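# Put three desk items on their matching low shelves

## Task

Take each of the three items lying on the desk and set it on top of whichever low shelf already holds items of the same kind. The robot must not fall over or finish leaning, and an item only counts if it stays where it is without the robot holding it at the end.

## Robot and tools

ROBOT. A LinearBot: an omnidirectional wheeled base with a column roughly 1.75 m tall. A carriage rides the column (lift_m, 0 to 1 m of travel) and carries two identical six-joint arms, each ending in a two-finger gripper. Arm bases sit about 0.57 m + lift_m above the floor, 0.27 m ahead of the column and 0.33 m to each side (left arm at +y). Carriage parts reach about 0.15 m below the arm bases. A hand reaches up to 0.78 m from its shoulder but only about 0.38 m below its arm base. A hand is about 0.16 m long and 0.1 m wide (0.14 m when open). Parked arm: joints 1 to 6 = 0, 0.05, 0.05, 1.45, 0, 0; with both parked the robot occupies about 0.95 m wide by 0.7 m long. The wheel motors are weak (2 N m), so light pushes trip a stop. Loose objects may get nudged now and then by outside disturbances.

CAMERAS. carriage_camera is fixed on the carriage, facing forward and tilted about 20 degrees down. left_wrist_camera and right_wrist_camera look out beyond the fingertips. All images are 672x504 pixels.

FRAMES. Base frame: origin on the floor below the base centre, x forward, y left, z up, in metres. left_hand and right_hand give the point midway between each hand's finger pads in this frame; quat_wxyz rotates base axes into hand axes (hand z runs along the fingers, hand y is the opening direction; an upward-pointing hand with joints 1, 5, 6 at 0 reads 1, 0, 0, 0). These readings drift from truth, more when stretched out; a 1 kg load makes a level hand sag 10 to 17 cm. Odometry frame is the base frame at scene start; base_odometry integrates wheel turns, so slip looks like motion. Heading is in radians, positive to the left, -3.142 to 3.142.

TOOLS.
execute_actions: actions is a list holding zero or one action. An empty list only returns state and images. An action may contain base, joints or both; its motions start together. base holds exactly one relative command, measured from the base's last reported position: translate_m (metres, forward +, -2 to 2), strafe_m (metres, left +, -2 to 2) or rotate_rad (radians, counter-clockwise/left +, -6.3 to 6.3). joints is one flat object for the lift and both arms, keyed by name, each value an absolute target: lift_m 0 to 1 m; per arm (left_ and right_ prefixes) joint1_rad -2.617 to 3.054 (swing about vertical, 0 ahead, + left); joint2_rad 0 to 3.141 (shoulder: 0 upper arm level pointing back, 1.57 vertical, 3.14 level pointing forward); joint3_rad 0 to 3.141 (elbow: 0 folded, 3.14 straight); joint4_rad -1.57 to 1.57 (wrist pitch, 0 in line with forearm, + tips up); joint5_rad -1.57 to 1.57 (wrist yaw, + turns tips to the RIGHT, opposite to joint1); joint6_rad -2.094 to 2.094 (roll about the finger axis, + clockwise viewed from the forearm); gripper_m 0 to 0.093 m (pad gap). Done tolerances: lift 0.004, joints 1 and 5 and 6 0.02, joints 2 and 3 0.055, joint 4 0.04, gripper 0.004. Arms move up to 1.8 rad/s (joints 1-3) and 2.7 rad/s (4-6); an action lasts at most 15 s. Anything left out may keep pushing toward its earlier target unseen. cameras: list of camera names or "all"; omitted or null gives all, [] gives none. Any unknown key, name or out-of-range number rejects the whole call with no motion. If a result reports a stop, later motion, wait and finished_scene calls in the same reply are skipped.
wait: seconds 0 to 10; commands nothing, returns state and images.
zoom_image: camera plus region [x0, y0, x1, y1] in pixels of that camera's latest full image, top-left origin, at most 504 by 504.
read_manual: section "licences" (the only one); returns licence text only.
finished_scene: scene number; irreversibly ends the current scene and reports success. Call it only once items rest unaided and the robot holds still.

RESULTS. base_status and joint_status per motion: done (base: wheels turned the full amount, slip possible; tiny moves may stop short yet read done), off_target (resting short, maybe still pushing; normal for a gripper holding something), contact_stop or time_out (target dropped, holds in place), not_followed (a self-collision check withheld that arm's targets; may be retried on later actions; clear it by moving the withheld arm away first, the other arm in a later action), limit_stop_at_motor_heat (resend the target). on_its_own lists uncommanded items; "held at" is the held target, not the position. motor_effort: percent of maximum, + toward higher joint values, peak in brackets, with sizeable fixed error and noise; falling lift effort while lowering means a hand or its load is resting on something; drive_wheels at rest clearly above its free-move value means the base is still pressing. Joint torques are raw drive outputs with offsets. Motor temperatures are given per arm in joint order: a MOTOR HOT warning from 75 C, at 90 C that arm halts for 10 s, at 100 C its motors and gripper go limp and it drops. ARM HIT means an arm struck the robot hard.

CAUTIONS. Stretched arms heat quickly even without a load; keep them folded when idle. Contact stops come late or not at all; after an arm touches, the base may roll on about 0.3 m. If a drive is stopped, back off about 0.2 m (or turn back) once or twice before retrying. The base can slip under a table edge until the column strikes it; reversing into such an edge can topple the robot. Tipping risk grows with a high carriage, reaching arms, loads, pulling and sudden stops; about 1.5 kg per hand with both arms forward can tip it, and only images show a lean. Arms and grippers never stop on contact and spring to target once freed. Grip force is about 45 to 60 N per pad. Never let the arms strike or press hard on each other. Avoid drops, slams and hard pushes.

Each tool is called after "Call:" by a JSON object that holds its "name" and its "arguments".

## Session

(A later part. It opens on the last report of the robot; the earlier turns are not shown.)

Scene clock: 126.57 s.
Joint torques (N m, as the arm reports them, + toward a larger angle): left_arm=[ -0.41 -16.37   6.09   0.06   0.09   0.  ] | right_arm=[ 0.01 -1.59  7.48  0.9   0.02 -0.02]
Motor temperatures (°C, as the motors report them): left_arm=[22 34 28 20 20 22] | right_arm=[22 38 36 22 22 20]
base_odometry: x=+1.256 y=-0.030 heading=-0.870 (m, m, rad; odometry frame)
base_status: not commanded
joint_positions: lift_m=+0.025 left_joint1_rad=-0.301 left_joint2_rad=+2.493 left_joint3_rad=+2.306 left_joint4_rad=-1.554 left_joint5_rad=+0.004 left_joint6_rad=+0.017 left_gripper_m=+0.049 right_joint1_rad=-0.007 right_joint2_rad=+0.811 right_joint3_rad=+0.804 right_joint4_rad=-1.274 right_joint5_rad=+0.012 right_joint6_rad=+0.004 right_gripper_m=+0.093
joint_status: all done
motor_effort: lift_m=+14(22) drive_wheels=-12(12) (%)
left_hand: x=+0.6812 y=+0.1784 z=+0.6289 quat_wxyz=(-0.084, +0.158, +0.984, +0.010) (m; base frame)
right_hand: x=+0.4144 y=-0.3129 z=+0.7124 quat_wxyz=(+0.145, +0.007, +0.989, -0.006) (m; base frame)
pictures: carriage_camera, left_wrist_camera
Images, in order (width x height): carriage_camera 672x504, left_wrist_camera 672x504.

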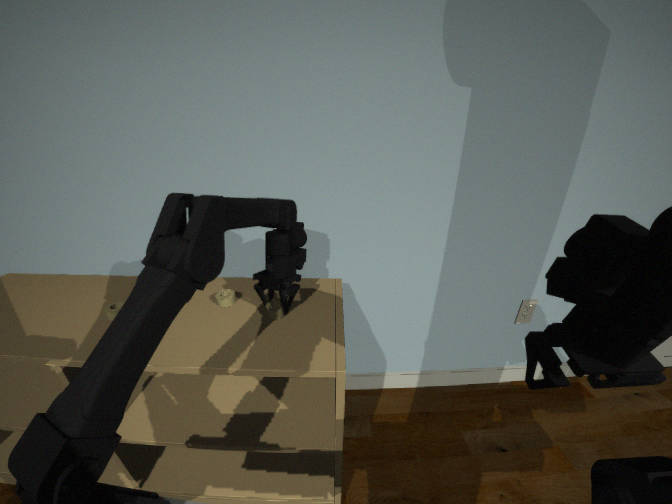

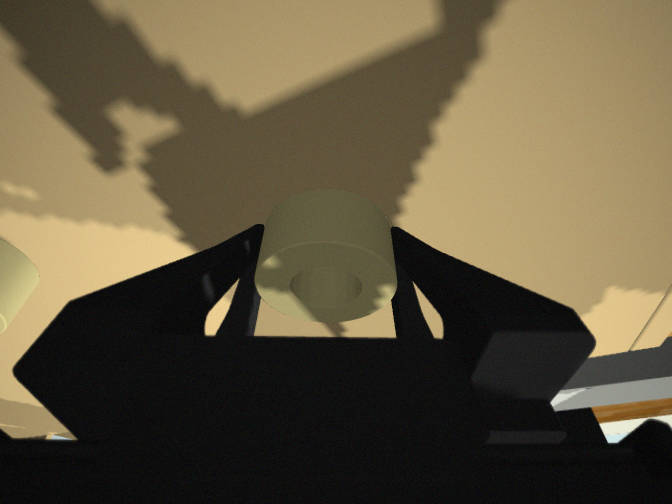

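Call:
{"name": "execute_actions", "arguments": {"actions": [{"joints":{"left_gripper_m":0.093}}], "cameras": []}}

Call:
{"name": "execute_actions", "arguments": {"actions": [{"joints":{"lift_m":0.09}}], "cameras": []}}

Call:
{"name": "execute_actions", "arguments": {"actions": [{"base":{"translate_m":-0.15},"joints":{"lift_m":0.4,"left_joint1_rad":0,"left_joint2_rad":0.8,"left_joint3_rad":0.9}}], "cameras": ["carriage_camera"]}}

Call:
{"name": "execute_actions", "arguments": {"actions": [{"base":{"rotate_rad":-1.55}}], "cameras": []}}

Call:
{"name": "execute_actions", "arguments": {"actions": [{"base":{"translate_m":1.4}}], "cameras": ["carriage_camera"]}}

Scene clock: 138.57 s.
Joint torques (N m, as the arm reports them, + toward a larger angle): left_arm=[ -0.35 -16.39   5.98   0.02   0.08   0.  ] | right_arm=[ 0.11 -1.59  7.55  0.92  0.03 -0.01]
Motor temperatures (°C, as the motors report them): left_arm=[22 40 28 20 20 22] | right_arm=[22 35 36 23 22 20]
base_odometry: x=+1.256 y=-0.030 heading=-0.870 (m, m, rad; odometry frame)
base_status: not commanded
joint_positions: lift_m=+0.025 left_joint1_rad=-0.301 left_joint2_rad=+2.493 left_joint3_rad=+2.306 left_joint4_rad=-1.554 left_joint5_rad=+0.004 left_joint6_rad=+0.017 left_gripper_m=+0.093 right_joint1_rad=-0.007 right_joint2_rad=+0.811 right_joint3_rad=+0.804 right_joint4_rad=-1.274 right_joint5_rad=+0.012 right_joint6_rad=+0.004 right_gripper_m=+0.093
joint_status: all done
motor_effort: lift_m=+14(14) drive_wheels=-12(12) (%)
left_hand: x=+0.6812 y=+0.1784 z=+0.6289 quat_wxyz=(-0.084, +0.158, +0.984, +0.010) (m; base frame)
right_hand: x=+0.4144 y=-0.3129 z=+0.7124 quat_wxyz=(+0.145, +0.007, +0.989, -0.006) (m; base frame)
pictures: none
No camera images: the call's "cameras" was empty. Leave "cameras" out to get every camera's image.

Scene clock: 139.37 s.
Joint torques (N m, as the arm reports them, + toward a larger angle): left_arm=[ -0.37 -15.97   6.19   0.02   0.08   0.01] | right_arm=[ 0.06 -1.66  7.57  0.93  0.03  0.  ]
Motor temperatures (°C, as the motors report them): left_arm=[22 40 28 20 20 22] | right_arm=[22 34 36 23 22 20]
base_odometry: x=+1.256 y=-0.030 heading=-0.870 (m, m, rad; odometry frame)
base_status: not commanded
joint_positions: lift_m=+0.090 left_joint1_rad=-0.301 left_joint2_rad=+2.489 left_joint3_rad=+2.306 left_joint4_rad=-1.553 left_joint5_rad=+0.004 left_joint6_rad=+0.017 left_gripper_m=+0.093 right_joint1_rad=-0.007 right_joint2_rad=+0.811 right_joint3_rad=+0.804 right_joint4_rad=-1.273 right_joint5_rad=+0.012 right_joint6_rad=+0.004 right_gripper_m=+0.093
joint_status: all done
motor_effort: lift_m=+21(27) drive_wheels=+7(13) (%)
left_hand: x=+0.6816 y=+0.1784 z=+0.6946 quat_wxyz=(-0.082, +0.158, +0.984, +0.010) (m; base frame)
right_hand: x=+0.4145 y=-0.3129 z=+0.7768 quat_wxyz=(+0.145, +0.007, +0.989, -0.006) (m; base frame)
pictures: none
No camera images: the call's "cameras" was empty. Leave "cameras" out to get every camera's image.

Scene clock: 141.30 s.
Joint torques (N m, as the arm reports them, + toward a larger angle): left_arm=[-0.71 -0.64  4.46  0.81  0.13  0.01] | right_arm=[ 0.03 -1.57  7.54  0.94  0.04 -0.01]
Motor temperatures (°C, as the motors report them): left_arm=[22 40 28 20 20 22] | right_arm=[22 34 36 23 22 20]
base_odometry: x=+1.159 y=+0.084 heading=-0.870 (m, m, rad; odometry frame)
base_status: done
joint_positions: lift_m=+0.400 left_joint1_rad=+0.004 left_joint2_rad=+0.808 left_joint3_rad=+0.929 left_joint4_rad=-1.552 left_joint5_rad=-0.001 left_joint6_rad=+0.017 left_gripper_m=+0.093 right_joint1_rad=-0.007 right_joint2_rad=+0.811 right_joint3_rad=+0.804 right_joint4_rad=-1.273 right_joint5_rad=+0.012 right_joint6_rad=+0.004 right_gripper_m=+0.093
joint_status: all done
motor_effort: lift_m=+20(30) drive_wheels=+10(45) (%)
left_hand: x=+0.3684 y=+0.3103 z=+1.1090 quat_wxyz=(+0.070, +0.007, +0.998, +0.001) (m; base frame)
right_hand: x=+0.4146 y=-0.3129 z=+1.0868 quat_wxyz=(+0.145, +0.007, +0.989, -0.006) (m; base frame)
pictures: carriage_camera
Images, in order (width x height): carriage_camera 672x504.

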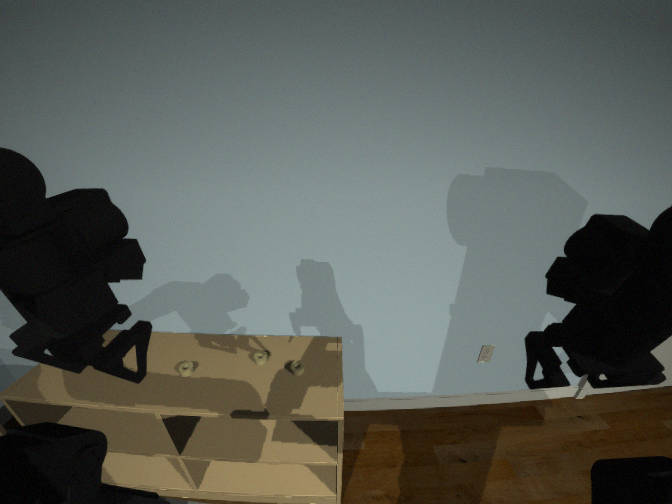

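Scene clock: 144.40 s.
Joint torques (N m, as the arm reports them, + toward a larger angle): left_arm=[-0.72 -0.45  4.4   0.8   0.12  0.  ] | right_arm=[ 0.07 -1.71  7.4   0.94  0.03 -0.02]
Motor temperatures (°C, as the motors report them): left_arm=[22 39 28 20 20 22] | right_arm=[22 33 36 23 22 20]
base_odometry: x=+1.160 y=+0.084 heading=-2.419 (m, m, rad; odometry frame)
base_status: done
joint_positions: lift_m=+0.400 left_joint1_rad=+0.004 left_joint2_rad=+0.808 left_joint3_rad=+0.929 left_joint4_rad=-1.551 left_joint5_rad=+0.000 left_joint6_rad=+0.017 left_gripper_m=+0.093 right_joint1_rad=-0.007 right_joint2_rad=+0.811 right_joint3_rad=+0.804 right_joint4_rad=-1.273 right_joint5_rad=+0.012 right_joint6_rad=+0.004 right_gripper_m=+0.093
joint_status: not commanded
motor_effort: lift_m=+20(20) drive_wheels=+15(46) (%)
left_hand: x=+0.3687 y=+0.3102 z=+1.1090 quat_wxyz=(+0.070, +0.007, +0.997, +0.001) (m; base frame)
right_hand: x=+0.4147 y=-0.3129 z=+1.0869 quat_wxyz=(+0.145, +0.007, +0.989, -0.006) (m; base frame)
pictures: none
No camera images: the call's "cameras" was empty. Leave "cameras" out to get every camera's image.

Scene clock: 149.60 s.
Joint torques (N m, as the arm reports them, + toward a larger angle): left_arm=[-0.71 -0.58  4.57  0.78  0.12  0.  ] | right_arm=[ 0.   -1.58  7.49  0.87  0.03  0.  ]
Motor temperatures (°C, as the motors report them): left_arm=[22 37 28 20 20 22] | right_arm=[22 32 36 23 22 20]
base_odometry: x=+0.108 y=-0.840 heading=-2.420 (m, m, rad; odometry frame)
base_status: done
joint_positions: lift_m=+0.400 left_joint1_rad=+0.004 left_joint2_rad=+0.808 left_joint3_rad=+0.929 left_joint4_rad=-1.551 left_joint5_rad=+0.000 left_joint6_rad=+0.017 left_gripper_m=+0.093 right_joint1_rad=-0.007 right_joint2_rad=+0.811 right_joint3_rad=+0.804 right_joint4_rad=-1.273 right_joint5_rad=+0.012 right_joint6_rad=+0.004 right_gripper_m=+0.093
joint_status: not commanded
motor_effort: lift_m=+20(20) drive_wheels=-13(47) (%)
left_hand: x=+0.3687 y=+0.3102 z=+1.1090 quat_wxyz=(+0.070, +0.007, +0.997, +0.001) (m; base frame)
right_hand: x=+0.4147 y=-0.3129 z=+1.0869 quat_wxyz=(+0.145, +0.007, +0.989, -0.006) (m; base frame)
pictures: carriage_camera
Images, in order (width x height): carriage_camera 672x504.

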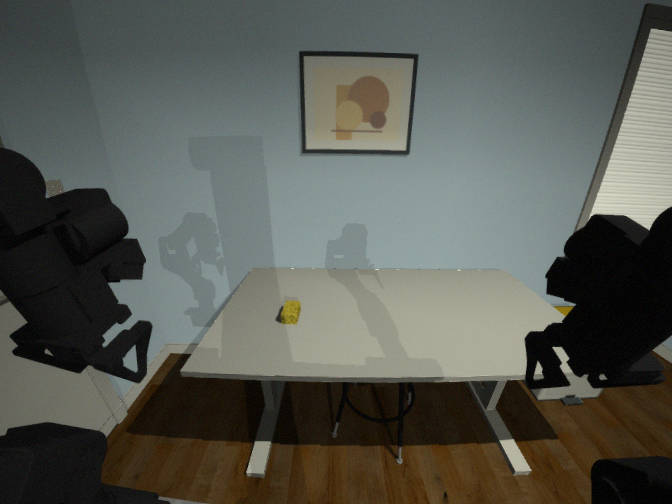

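Call:
{"name": "execute_actions", "arguments": {"actions": [{"base":{"translate_m":0.28},"joints":{"lift_m":0.22,"left_joint1_rad":-0.16,"left_joint2_rad":2.5,"left_joint3_rad":2.3,"left_joint4_rad":-1.37,"left_joint6_rad":-0.2}}], "cameras": ["carriage_camera","left_wrist_camera"]}}

Scene clock: 157.47 s.
Joint torques (N m, as the arm reports them, + toward a larger angle): left_arm=[ -0.82 -17.29   8.32   0.32   0.11  -0.07] | right_arm=[ 0.05 -1.51  7.5   0.89  0.04  0.  ]
Motor temperatures (°C, as the motors report them): left_arm=[22 36 28 21 20 22] | right_arm=[22 31 36 23 22 20]
base_odometry: x=-0.103 y=-1.025 heading=-2.421 (m, m, rad; odometry frame)
base_status: done
joint_positions: lift_m=+0.220 left_joint1_rad=-0.155 left_joint2_rad=+2.498 left_joint3_rad=+2.281 left_joint4_rad=-1.365 left_joint5_rad=+0.000 left_joint6_rad=-0.192 left_gripper_m=+0.093 right_joint1_rad=-0.007 right_joint2_rad=+0.809 right_joint3_rad=+0.804 right_joint4_rad=-1.274 right_joint5_rad=+0.012 right_joint6_rad=+0.004 right_gripper_m=+0.093
joint_status: all done
motor_effort: lift_m=+14(13) drive_wheels=-12(44) (%)
left_hand: x=+0.7354 y=+0.2354 z=+0.8114 quat_wxyz=(-0.006, -0.019, +1.000, +0.001) (m; base frame)
right_hand: x=+0.4143 y=-0.3129 z=+0.9076 quat_wxyz=(+0.145, +0.007, +0.989, -0.006) (m; base frame)
pictures: carriage_camera, left_wrist_camera
Images, in order (width x height): carriage_camera 672x504, left_wrist_camera 672x504.

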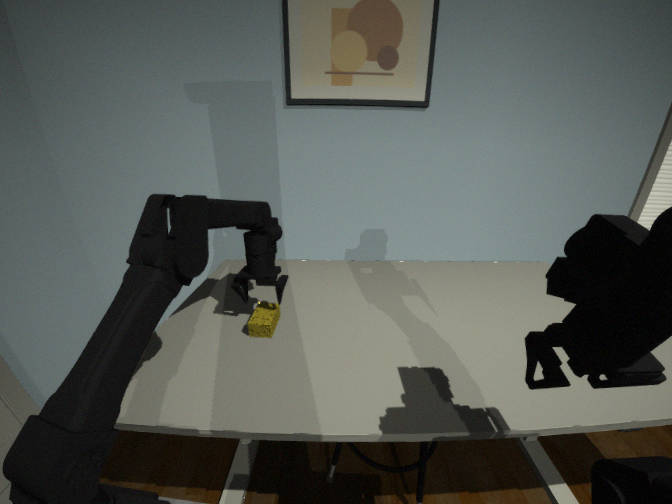

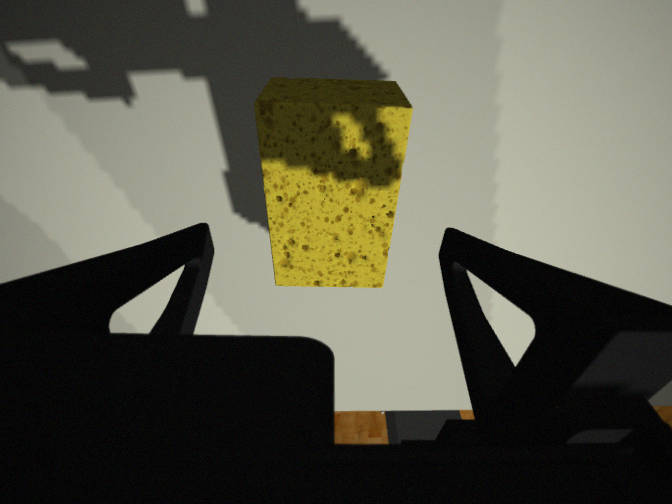

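Call:
{"name": "execute_actions", "arguments": {"actions": [{"joints":{"lift_m":0.146,"left_joint4_rad":-1.41}}], "cameras": []}}

Call:
{"name": "execute_actions", "arguments": {"actions": [{"joints":{"left_gripper_m":0.03}}], "cameras": []}}

Call:
{"name": "execute_actions", "arguments": {"actions": [{"joints":{"lift_m":0.2}}], "cameras": ["left_wrist_camera"]}}

Call:
{"name": "execute_actions", "arguments": {"actions": [{"base":{"translate_m":-1.5},"joints":{"left_joint1_rad":0,"left_joint2_rad":0.8,"left_joint3_rad":0.9}}], "cameras": []}}

Call:
{"name": "execute_actions", "arguments": {"actions": [{"base":{"rotate_rad":-3.12}}], "cameras": ["carriage_camera"]}}

Scene clock: 168.67 s.
Joint torques (N m, as the arm reports them, + toward a larger angle): left_arm=[ -0.66 -16.92   7.6    0.16   0.1   -0.07] | right_arm=[ 0.1  -1.52  7.62  0.88  0.05 -0.02]
Motor temperatures (°C, as the motors report them): left_arm=[22 42 29 20 20 22] | right_arm=[22 30 36 23 22 20]
base_odometry: x=-0.103 y=-1.025 heading=-2.421 (m, m, rad; odometry frame)
base_status: not commanded
joint_positions: lift_m=+0.146 left_joint1_rad=-0.155 left_joint2_rad=+2.497 left_joint3_rad=+2.288 left_joint4_rad=-1.398 left_joint5_rad=+0.000 left_joint6_rad=-0.192 left_gripper_m=+0.093 right_joint1_rad=-0.007 right_joint2_rad=+0.809 right_joint3_rad=+0.804 right_joint4_rad=-1.273 right_joint5_rad=+0.012 right_joint6_rad=+0.004 right_gripper_m=+0.093
joint_status: all done
motor_effort: lift_m=+15(16) drive_wheels=-10(12) (%)
left_hand: x=+0.7290 y=+0.2364 z=+0.7400 quat_wxyz=(-0.018, -0.019, +1.000, +0.003) (m; base frame)
right_hand: x=+0.4145 y=-0.3129 z=+0.8336 quat_wxyz=(+0.146, +0.007, +0.989, -0.006) (m; base frame)
pictures: none
No camera images: the call's "cameras" was empty. Leave "cameras" out to get every camera's image.

Scene clock: 169.30 s.
Joint torques (N m, as the arm reports them, + toward a larger angle): left_arm=[ -0.75 -16.93   7.77   0.19   0.1   -0.07] | right_arm=[ 0.15 -1.5   7.41  0.9   0.03 -0.02]
Motor temperatures (°C, as the motors report them): left_arm=[22 42 29 20 20 22] | right_arm=[22 30 36 23 22 20]
base_odometry: x=-0.103 y=-1.025 heading=-2.421 (m, m, rad; odometry frame)
base_status: not commanded
joint_positions: lift_m=+0.146 left_joint1_rad=-0.155 left_joint2_rad=+2.497 left_joint3_rad=+2.288 left_joint4_rad=-1.398 left_joint5_rad=+0.001 left_joint6_rad=-0.192 left_gripper_m=+0.059 right_joint1_rad=-0.007 right_joint2_rad=+0.809 right_joint3_rad=+0.804 right_joint4_rad=-1.273 right_joint5_rad=+0.012 right_joint6_rad=+0.004 right_gripper_m=+0.093
joint_status: left_gripper_m off_target (ended at +0.059, target +0.030)
motor_effort: lift_m=+15(15) drive_wheels=-9(9) (%)
left_hand: x=+0.7290 y=+0.2362 z=+0.7400 quat_wxyz=(-0.018, -0.019, +1.000, +0.003) (m; base frame)
right_hand: x=+0.4145 y=-0.3129 z=+0.8336 quat_wxyz=(+0.146, +0.007, +0.989, -0.006) (m; base frame)
pictures: none
No camera images: the call's "cameras" was empty. Leave "cameras" out to get every camera's image.

Scene clock: 170.17 s.
Joint torques (N m, as the arm reports them, + toward a larger angle): left_arm=[ -0.79 -16.47   7.77   0.22   0.09  -0.07] | right_arm=[ 0.03 -1.46  7.41  0.89  0.04 -0.01]
Motor temperatures (°C, as the motors report them): left_arm=[22 43 29 20 20 22] | right_arm=[22 30 36 23 22 20]
base_odometry: x=-0.103 y=-1.025 heading=-2.421 (m, m, rad; odometry frame)
base_status: not commanded
joint_positions: lift_m=+0.200 left_joint1_rad=-0.155 left_joint2_rad=+2.491 left_joint3_rad=+2.288 left_joint4_rad=-1.401 left_joint5_rad=+0.001 left_joint6_rad=-0.192 left_gripper_m=+0.059 right_joint1_rad=-0.007 right_joint2_rad=+0.809 right_joint3_rad=+0.804 right_joint4_rad=-1.272 right_joint5_rad=+0.012 right_joint6_rad=+0.004 right_gripper_m=+0.093
joint_status: all done
motor_effort: lift_m=+20(29) drive_wheels=+5(11) (%)
left_hand: x=+0.7288 y=+0.2363 z=+0.7962 quat_wxyz=(-0.016, -0.019, +1.000, +0.002) (m; base frame)
right_hand: x=+0.4149 y=-0.3129 z=+0.8871 quat_wxyz=(+0.146, +0.007, +0.989, -0.006) (m; base frame)
pictures: left_wrist_camera
Images, in order (width x height): left_wrist_camera 672x504.

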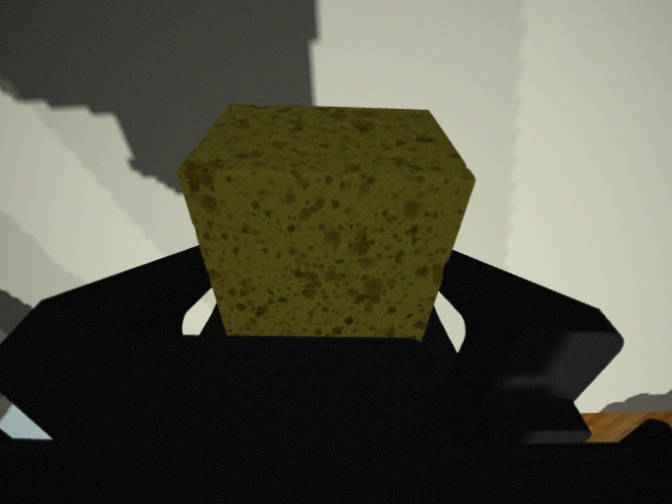

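Scene clock: 175.57 s.
Joint torques (N m, as the arm reports them, + toward a larger angle): left_arm=[-0.49 -1.19  5.36  1.09  0.09 -0.04] | right_arm=[ 0.04 -1.37  7.53  0.87  0.04 -0.01]
Motor temperatures (°C, as the motors report them): left_arm=[22 41 29 21 20 22] | right_arm=[22 29 36 23 22 20]
base_odometry: x=+1.026 y=-0.037 heading=-2.422 (m, m, rad; odometry frame)
base_status: done
joint_positions: lift_m=+0.200 left_joint1_rad=+0.001 left_joint2_rad=+0.813 left_joint3_rad=+0.921 left_joint4_rad=-1.408 left_joint5_rad=+0.002 left_joint6_rad=-0.194 left_gripper_m=+0.059 right_joint1_rad=-0.006 right_joint2_rad=+0.809 right_joint3_rad=+0.804 right_joint4_rad=-1.270 right_joint5_rad=+0.009 right_joint6_rad=+0.003 right_gripper_m=+0.093
joint_status: all done
motor_effort: lift_m=+20(20) drive_wheels=-14(56) (%)
left_hand: x=+0.4021 y=+0.3096 z=+0.9134 quat_wxyz=(+0.134, -0.096, +0.986, -0.014) (m; base frame)
right_hand: x=+0.4154 y=-0.3123 z=+0.8873 quat_wxyz=(+0.147, +0.005, +0.989, -0.005) (m; base frame)
pictures: none
No camera images: the call's "cameras" was empty. Leave "cameras" out to get every camera's image.

Scene clock: 179.83 s.
Joint torques (N m, as the arm reports them, + toward a larger angle): left_arm=[-0.46 -1.31  5.41  1.09  0.09 -0.05] | right_arm=[ 0.05 -1.55  7.58  0.88  0.04 -0.02]
Motor temperatures (°C, as the motors report them): left_arm=[22 39 29 21 20 22] | right_arm=[22 29 36 23 22 20]
base_odometry: x=+1.025 y=-0.037 heading=+0.742 (m, m, rad; odometry frame)
base_status: done
joint_positions: lift_m=+0.200 left_joint1_rad=+0.001 left_joint2_rad=+0.813 left_joint3_rad=+0.921 left_joint4_rad=-1.406 left_joint5_rad=+0.001 left_joint6_rad=-0.194 left_gripper_m=+0.059 right_joint1_rad=-0.006 right_joint2_rad=+0.809 right_joint3_rad=+0.804 right_joint4_rad=-1.269 right_joint5_rad=+0.009 right_joint6_rad=+0.003 right_gripper_m=+0.093
joint_status: not commanded
motor_effort: lift_m=+20(20) drive_wheels=+15(51) (%)
left_hand: x=+0.4025 y=+0.3096 z=+0.9135 quat_wxyz=(+0.135, -0.096, +0.986, -0.014) (m; base frame)
right_hand: x=+0.4157 y=-0.3123 z=+0.8873 quat_wxyz=(+0.148, +0.005, +0.989, -0.005) (m; base frame)
pictures: carriage_camera
Images, in order (width x height): carriage_camera 672x504.

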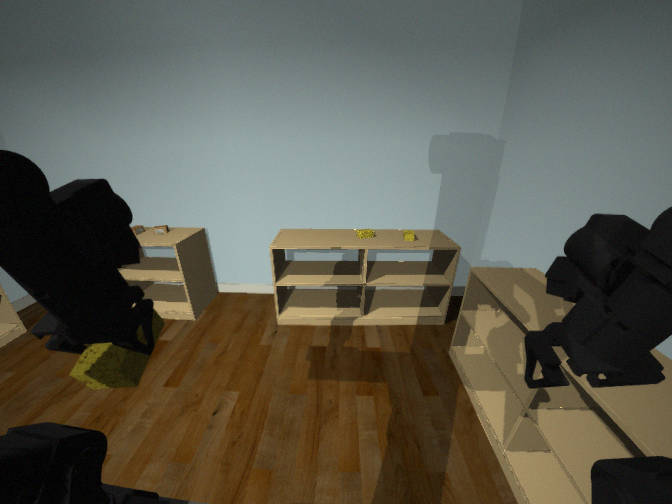

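Front at about 1.76.

Call:
{"name": "execute_actions", "arguments": {"actions": [{"base":{"translate_m":1.07},"joints":{"lift_m":0.1,"left_joint1_rad":-0.16,"left_joint2_rad":2.5,"left_joint3_rad":2.3}}], "cameras": []}}

Call:
{"name": "execute_actions", "arguments": {"actions": [{"joints":{"lift_m":0.034}}], "cameras": ["carriage_camera"]}}

Scene clock: 189.73 s.
Joint torques (N m, as the arm reports them, + toward a larger angle): left_arm=[ -0.71 -16.81   8.38   0.24   0.09  -0.05] | right_arm=[ 0.   -1.46  7.49  0.89  0.05 -0.01]
Motor temperatures (°C, as the motors report them): left_arm=[22 39 29 21 20 22] | right_arm=[22 28 36 23 22 20]
base_odometry: x=+1.815 y=+0.685 heading=+0.741 (m, m, rad; odometry frame)
base_status: done
joint_positions: lift_m=+0.100 left_joint1_rad=-0.156 left_joint2_rad=+2.495 left_joint3_rad=+2.280 left_joint4_rad=-1.407 left_joint5_rad=+0.002 left_joint6_rad=-0.194 left_gripper_m=+0.059 right_joint1_rad=-0.006 right_joint2_rad=+0.809 right_joint3_rad=+0.804 right_joint4_rad=-1.273 right_joint5_rad=+0.009 right_joint6_rad=+0.003 right_gripper_m=+0.093
joint_status: all done
motor_effort: lift_m=+15(18) drive_wheels=-14(49) (%)
left_hand: x=+0.7251 y=+0.2362 z=+0.6930 quat_wxyz=(-0.025, -0.019, +0.999, +0.004) (m; base frame)
right_hand: x=+0.4147 y=-0.3123 z=+0.7876 quat_wxyz=(+0.146, +0.005, +0.989, -0.005) (m; base frame)
pictures: none
No camera images: the call's "cameras" was empty. Leave "cameras" out to get every camera's image.

Scene clock: 190.53 s.
Joint torques (N m, as the arm reports them, + toward a larger angle): left_arm=[ -0.68 -16.76   7.59   0.29   0.08  -0.04] | right_arm=[-0.01 -1.49  7.58  0.92  0.06 -0.02]
Motor temperatures (°C, as the motors report them): left_arm=[22 39 29 21 20 22] | right_arm=[22 28 36 23 22 20]
base_odometry: x=+1.815 y=+0.685 heading=+0.741 (m, m, rad; odometry frame)
base_status: not commanded
joint_positions: lift_m=+0.034 left_joint1_rad=-0.156 left_joint2_rad=+2.494 left_joint3_rad=+2.289 left_joint4_rad=-1.409 left_joint5_rad=+0.002 left_joint6_rad=-0.194 left_gripper_m=+0.059 right_joint1_rad=-0.006 right_joint2_rad=+0.809 right_joint3_rad=+0.804 right_joint4_rad=-1.273 right_joint5_rad=+0.009 right_joint6_rad=+0.003 right_gripper_m=+0.093
joint_status: all done
motor_effort: lift_m=+14(13) drive_wheels=-12(14) (%)
left_hand: x=+0.7266 y=+0.2359 z=+0.6297 quat_wxyz=(-0.022, -0.019, +1.000, +0.003) (m; base frame)
right_hand: x=+0.4147 y=-0.3123 z=+0.7217 quat_wxyz=(+0.146, +0.005, +0.989, -0.005) (m; base frame)
pictures: carriage_camera
Images, in order (width x height): carriage_camera 672x504.

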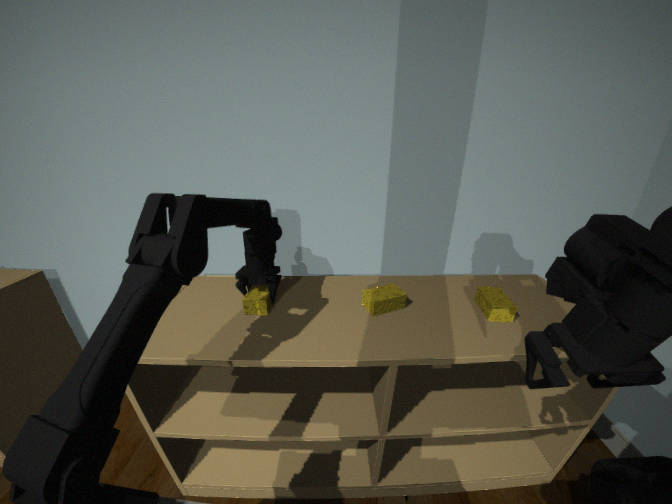

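Call:
{"name": "execute_actions", "arguments": {"actions": [{"joints":{"left_gripper_m":0.093}}], "cameras": []}}

Call:
{"name": "execute_actions", "arguments": {"actions": [{"joints":{"lift_m":0.13}}], "cameras": []}}

Call:
{"name": "finished_scene", "arguments": {"scene": 2}}

Scene clock: 197.53 s.
Joint torques (N m, as the arm reports them, + toward a larger angle): left_arm=[ -0.69 -16.66   7.71   0.28   0.08  -0.05] | right_arm=[-0.01 -1.51  7.46  0.88  0.07  0.  ]
Motor temperatures (°C, as the motors report them): left_arm=[22 42 30 21 20 22] | right_arm=[22 28 37 23 22 20]
base_odometry: x=+1.815 y=+0.685 heading=+0.741 (m, m, rad; odometry frame)
base_status: not commanded
joint_positions: lift_m=+0.034 left_joint1_rad=-0.156 left_joint2_rad=+2.494 left_joint3_rad=+2.289 left_joint4_rad=-1.409 left_joint5_rad=+0.002 left_joint6_rad=-0.194 left_gripper_m=+0.093 right_joint1_rad=-0.006 right_joint2_rad=+0.809 right_joint3_rad=+0.804 right_joint4_rad=-1.273 right_joint5_rad=+0.009 right_joint6_rad=+0.003 right_gripper_m=+0.093
joint_status: all done
motor_effort: lift_m=+14(14) drive_wheels=-11(12) (%)
left_hand: x=+0.7266 y=+0.2359 z=+0.6297 quat_wxyz=(-0.022, -0.019, +1.000, +0.003) (m; base frame)
right_hand: x=+0.4147 y=-0.3123 z=+0.7217 quat_wxyz=(+0.146, +0.005, +0.989, -0.005) (m; base frame)
pictures: none
No camera images: the call's "cameras" was empty. Leave "cameras" out to get every camera's image.

Scene clock: 198.47 s.
Joint torques (N m, as the arm reports them, + toward a larger angle): left_arm=[ -0.67 -16.66   7.72   0.33   0.08  -0.05] | right_arm=[ 0.04 -1.59  7.56  0.91  0.09 -0.02]
Motor temperatures (°C, as the motors report them): left_arm=[22 43 30 21 20 22] | right_arm=[22 28 37 23 22 20]
base_odometry: x=+1.815 y=+0.685 heading=+0.741 (m, m, rad; odometry frame)
base_status: not commanded
joint_positions: lift_m=+0.130 left_joint1_rad=-0.156 left_joint2_rad=+2.493 left_joint3_rad=+2.289 left_joint4_rad=-1.409 left_joint5_rad=+0.002 left_joint6_rad=-0.194 left_gripper_m=+0.093 right_joint1_rad=-0.006 right_joint2_rad=+0.809 right_joint3_rad=+0.804 right_joint4_rad=-1.273 right_joint5_rad=+0.009 right_joint6_rad=+0.003 right_gripper_m=+0.093
joint_status: all done
motor_effort: lift_m=+20(26) drive_wheels=-11(13) (%)
left_hand: x=+0.7268 y=+0.2359 z=+0.7255 quat_wxyz=(-0.021, -0.019, +1.000, +0.003) (m; base frame)
right_hand: x=+0.4145 y=-0.3123 z=+0.8170 quat_wxyz=(+0.146, +0.005, +0.989, -0.005) (m; base frame)
pictures: none
No camera images: the call's "cameras" was empty. Leave "cameras" out to get every camera's image.

The scene is finished: the task was done.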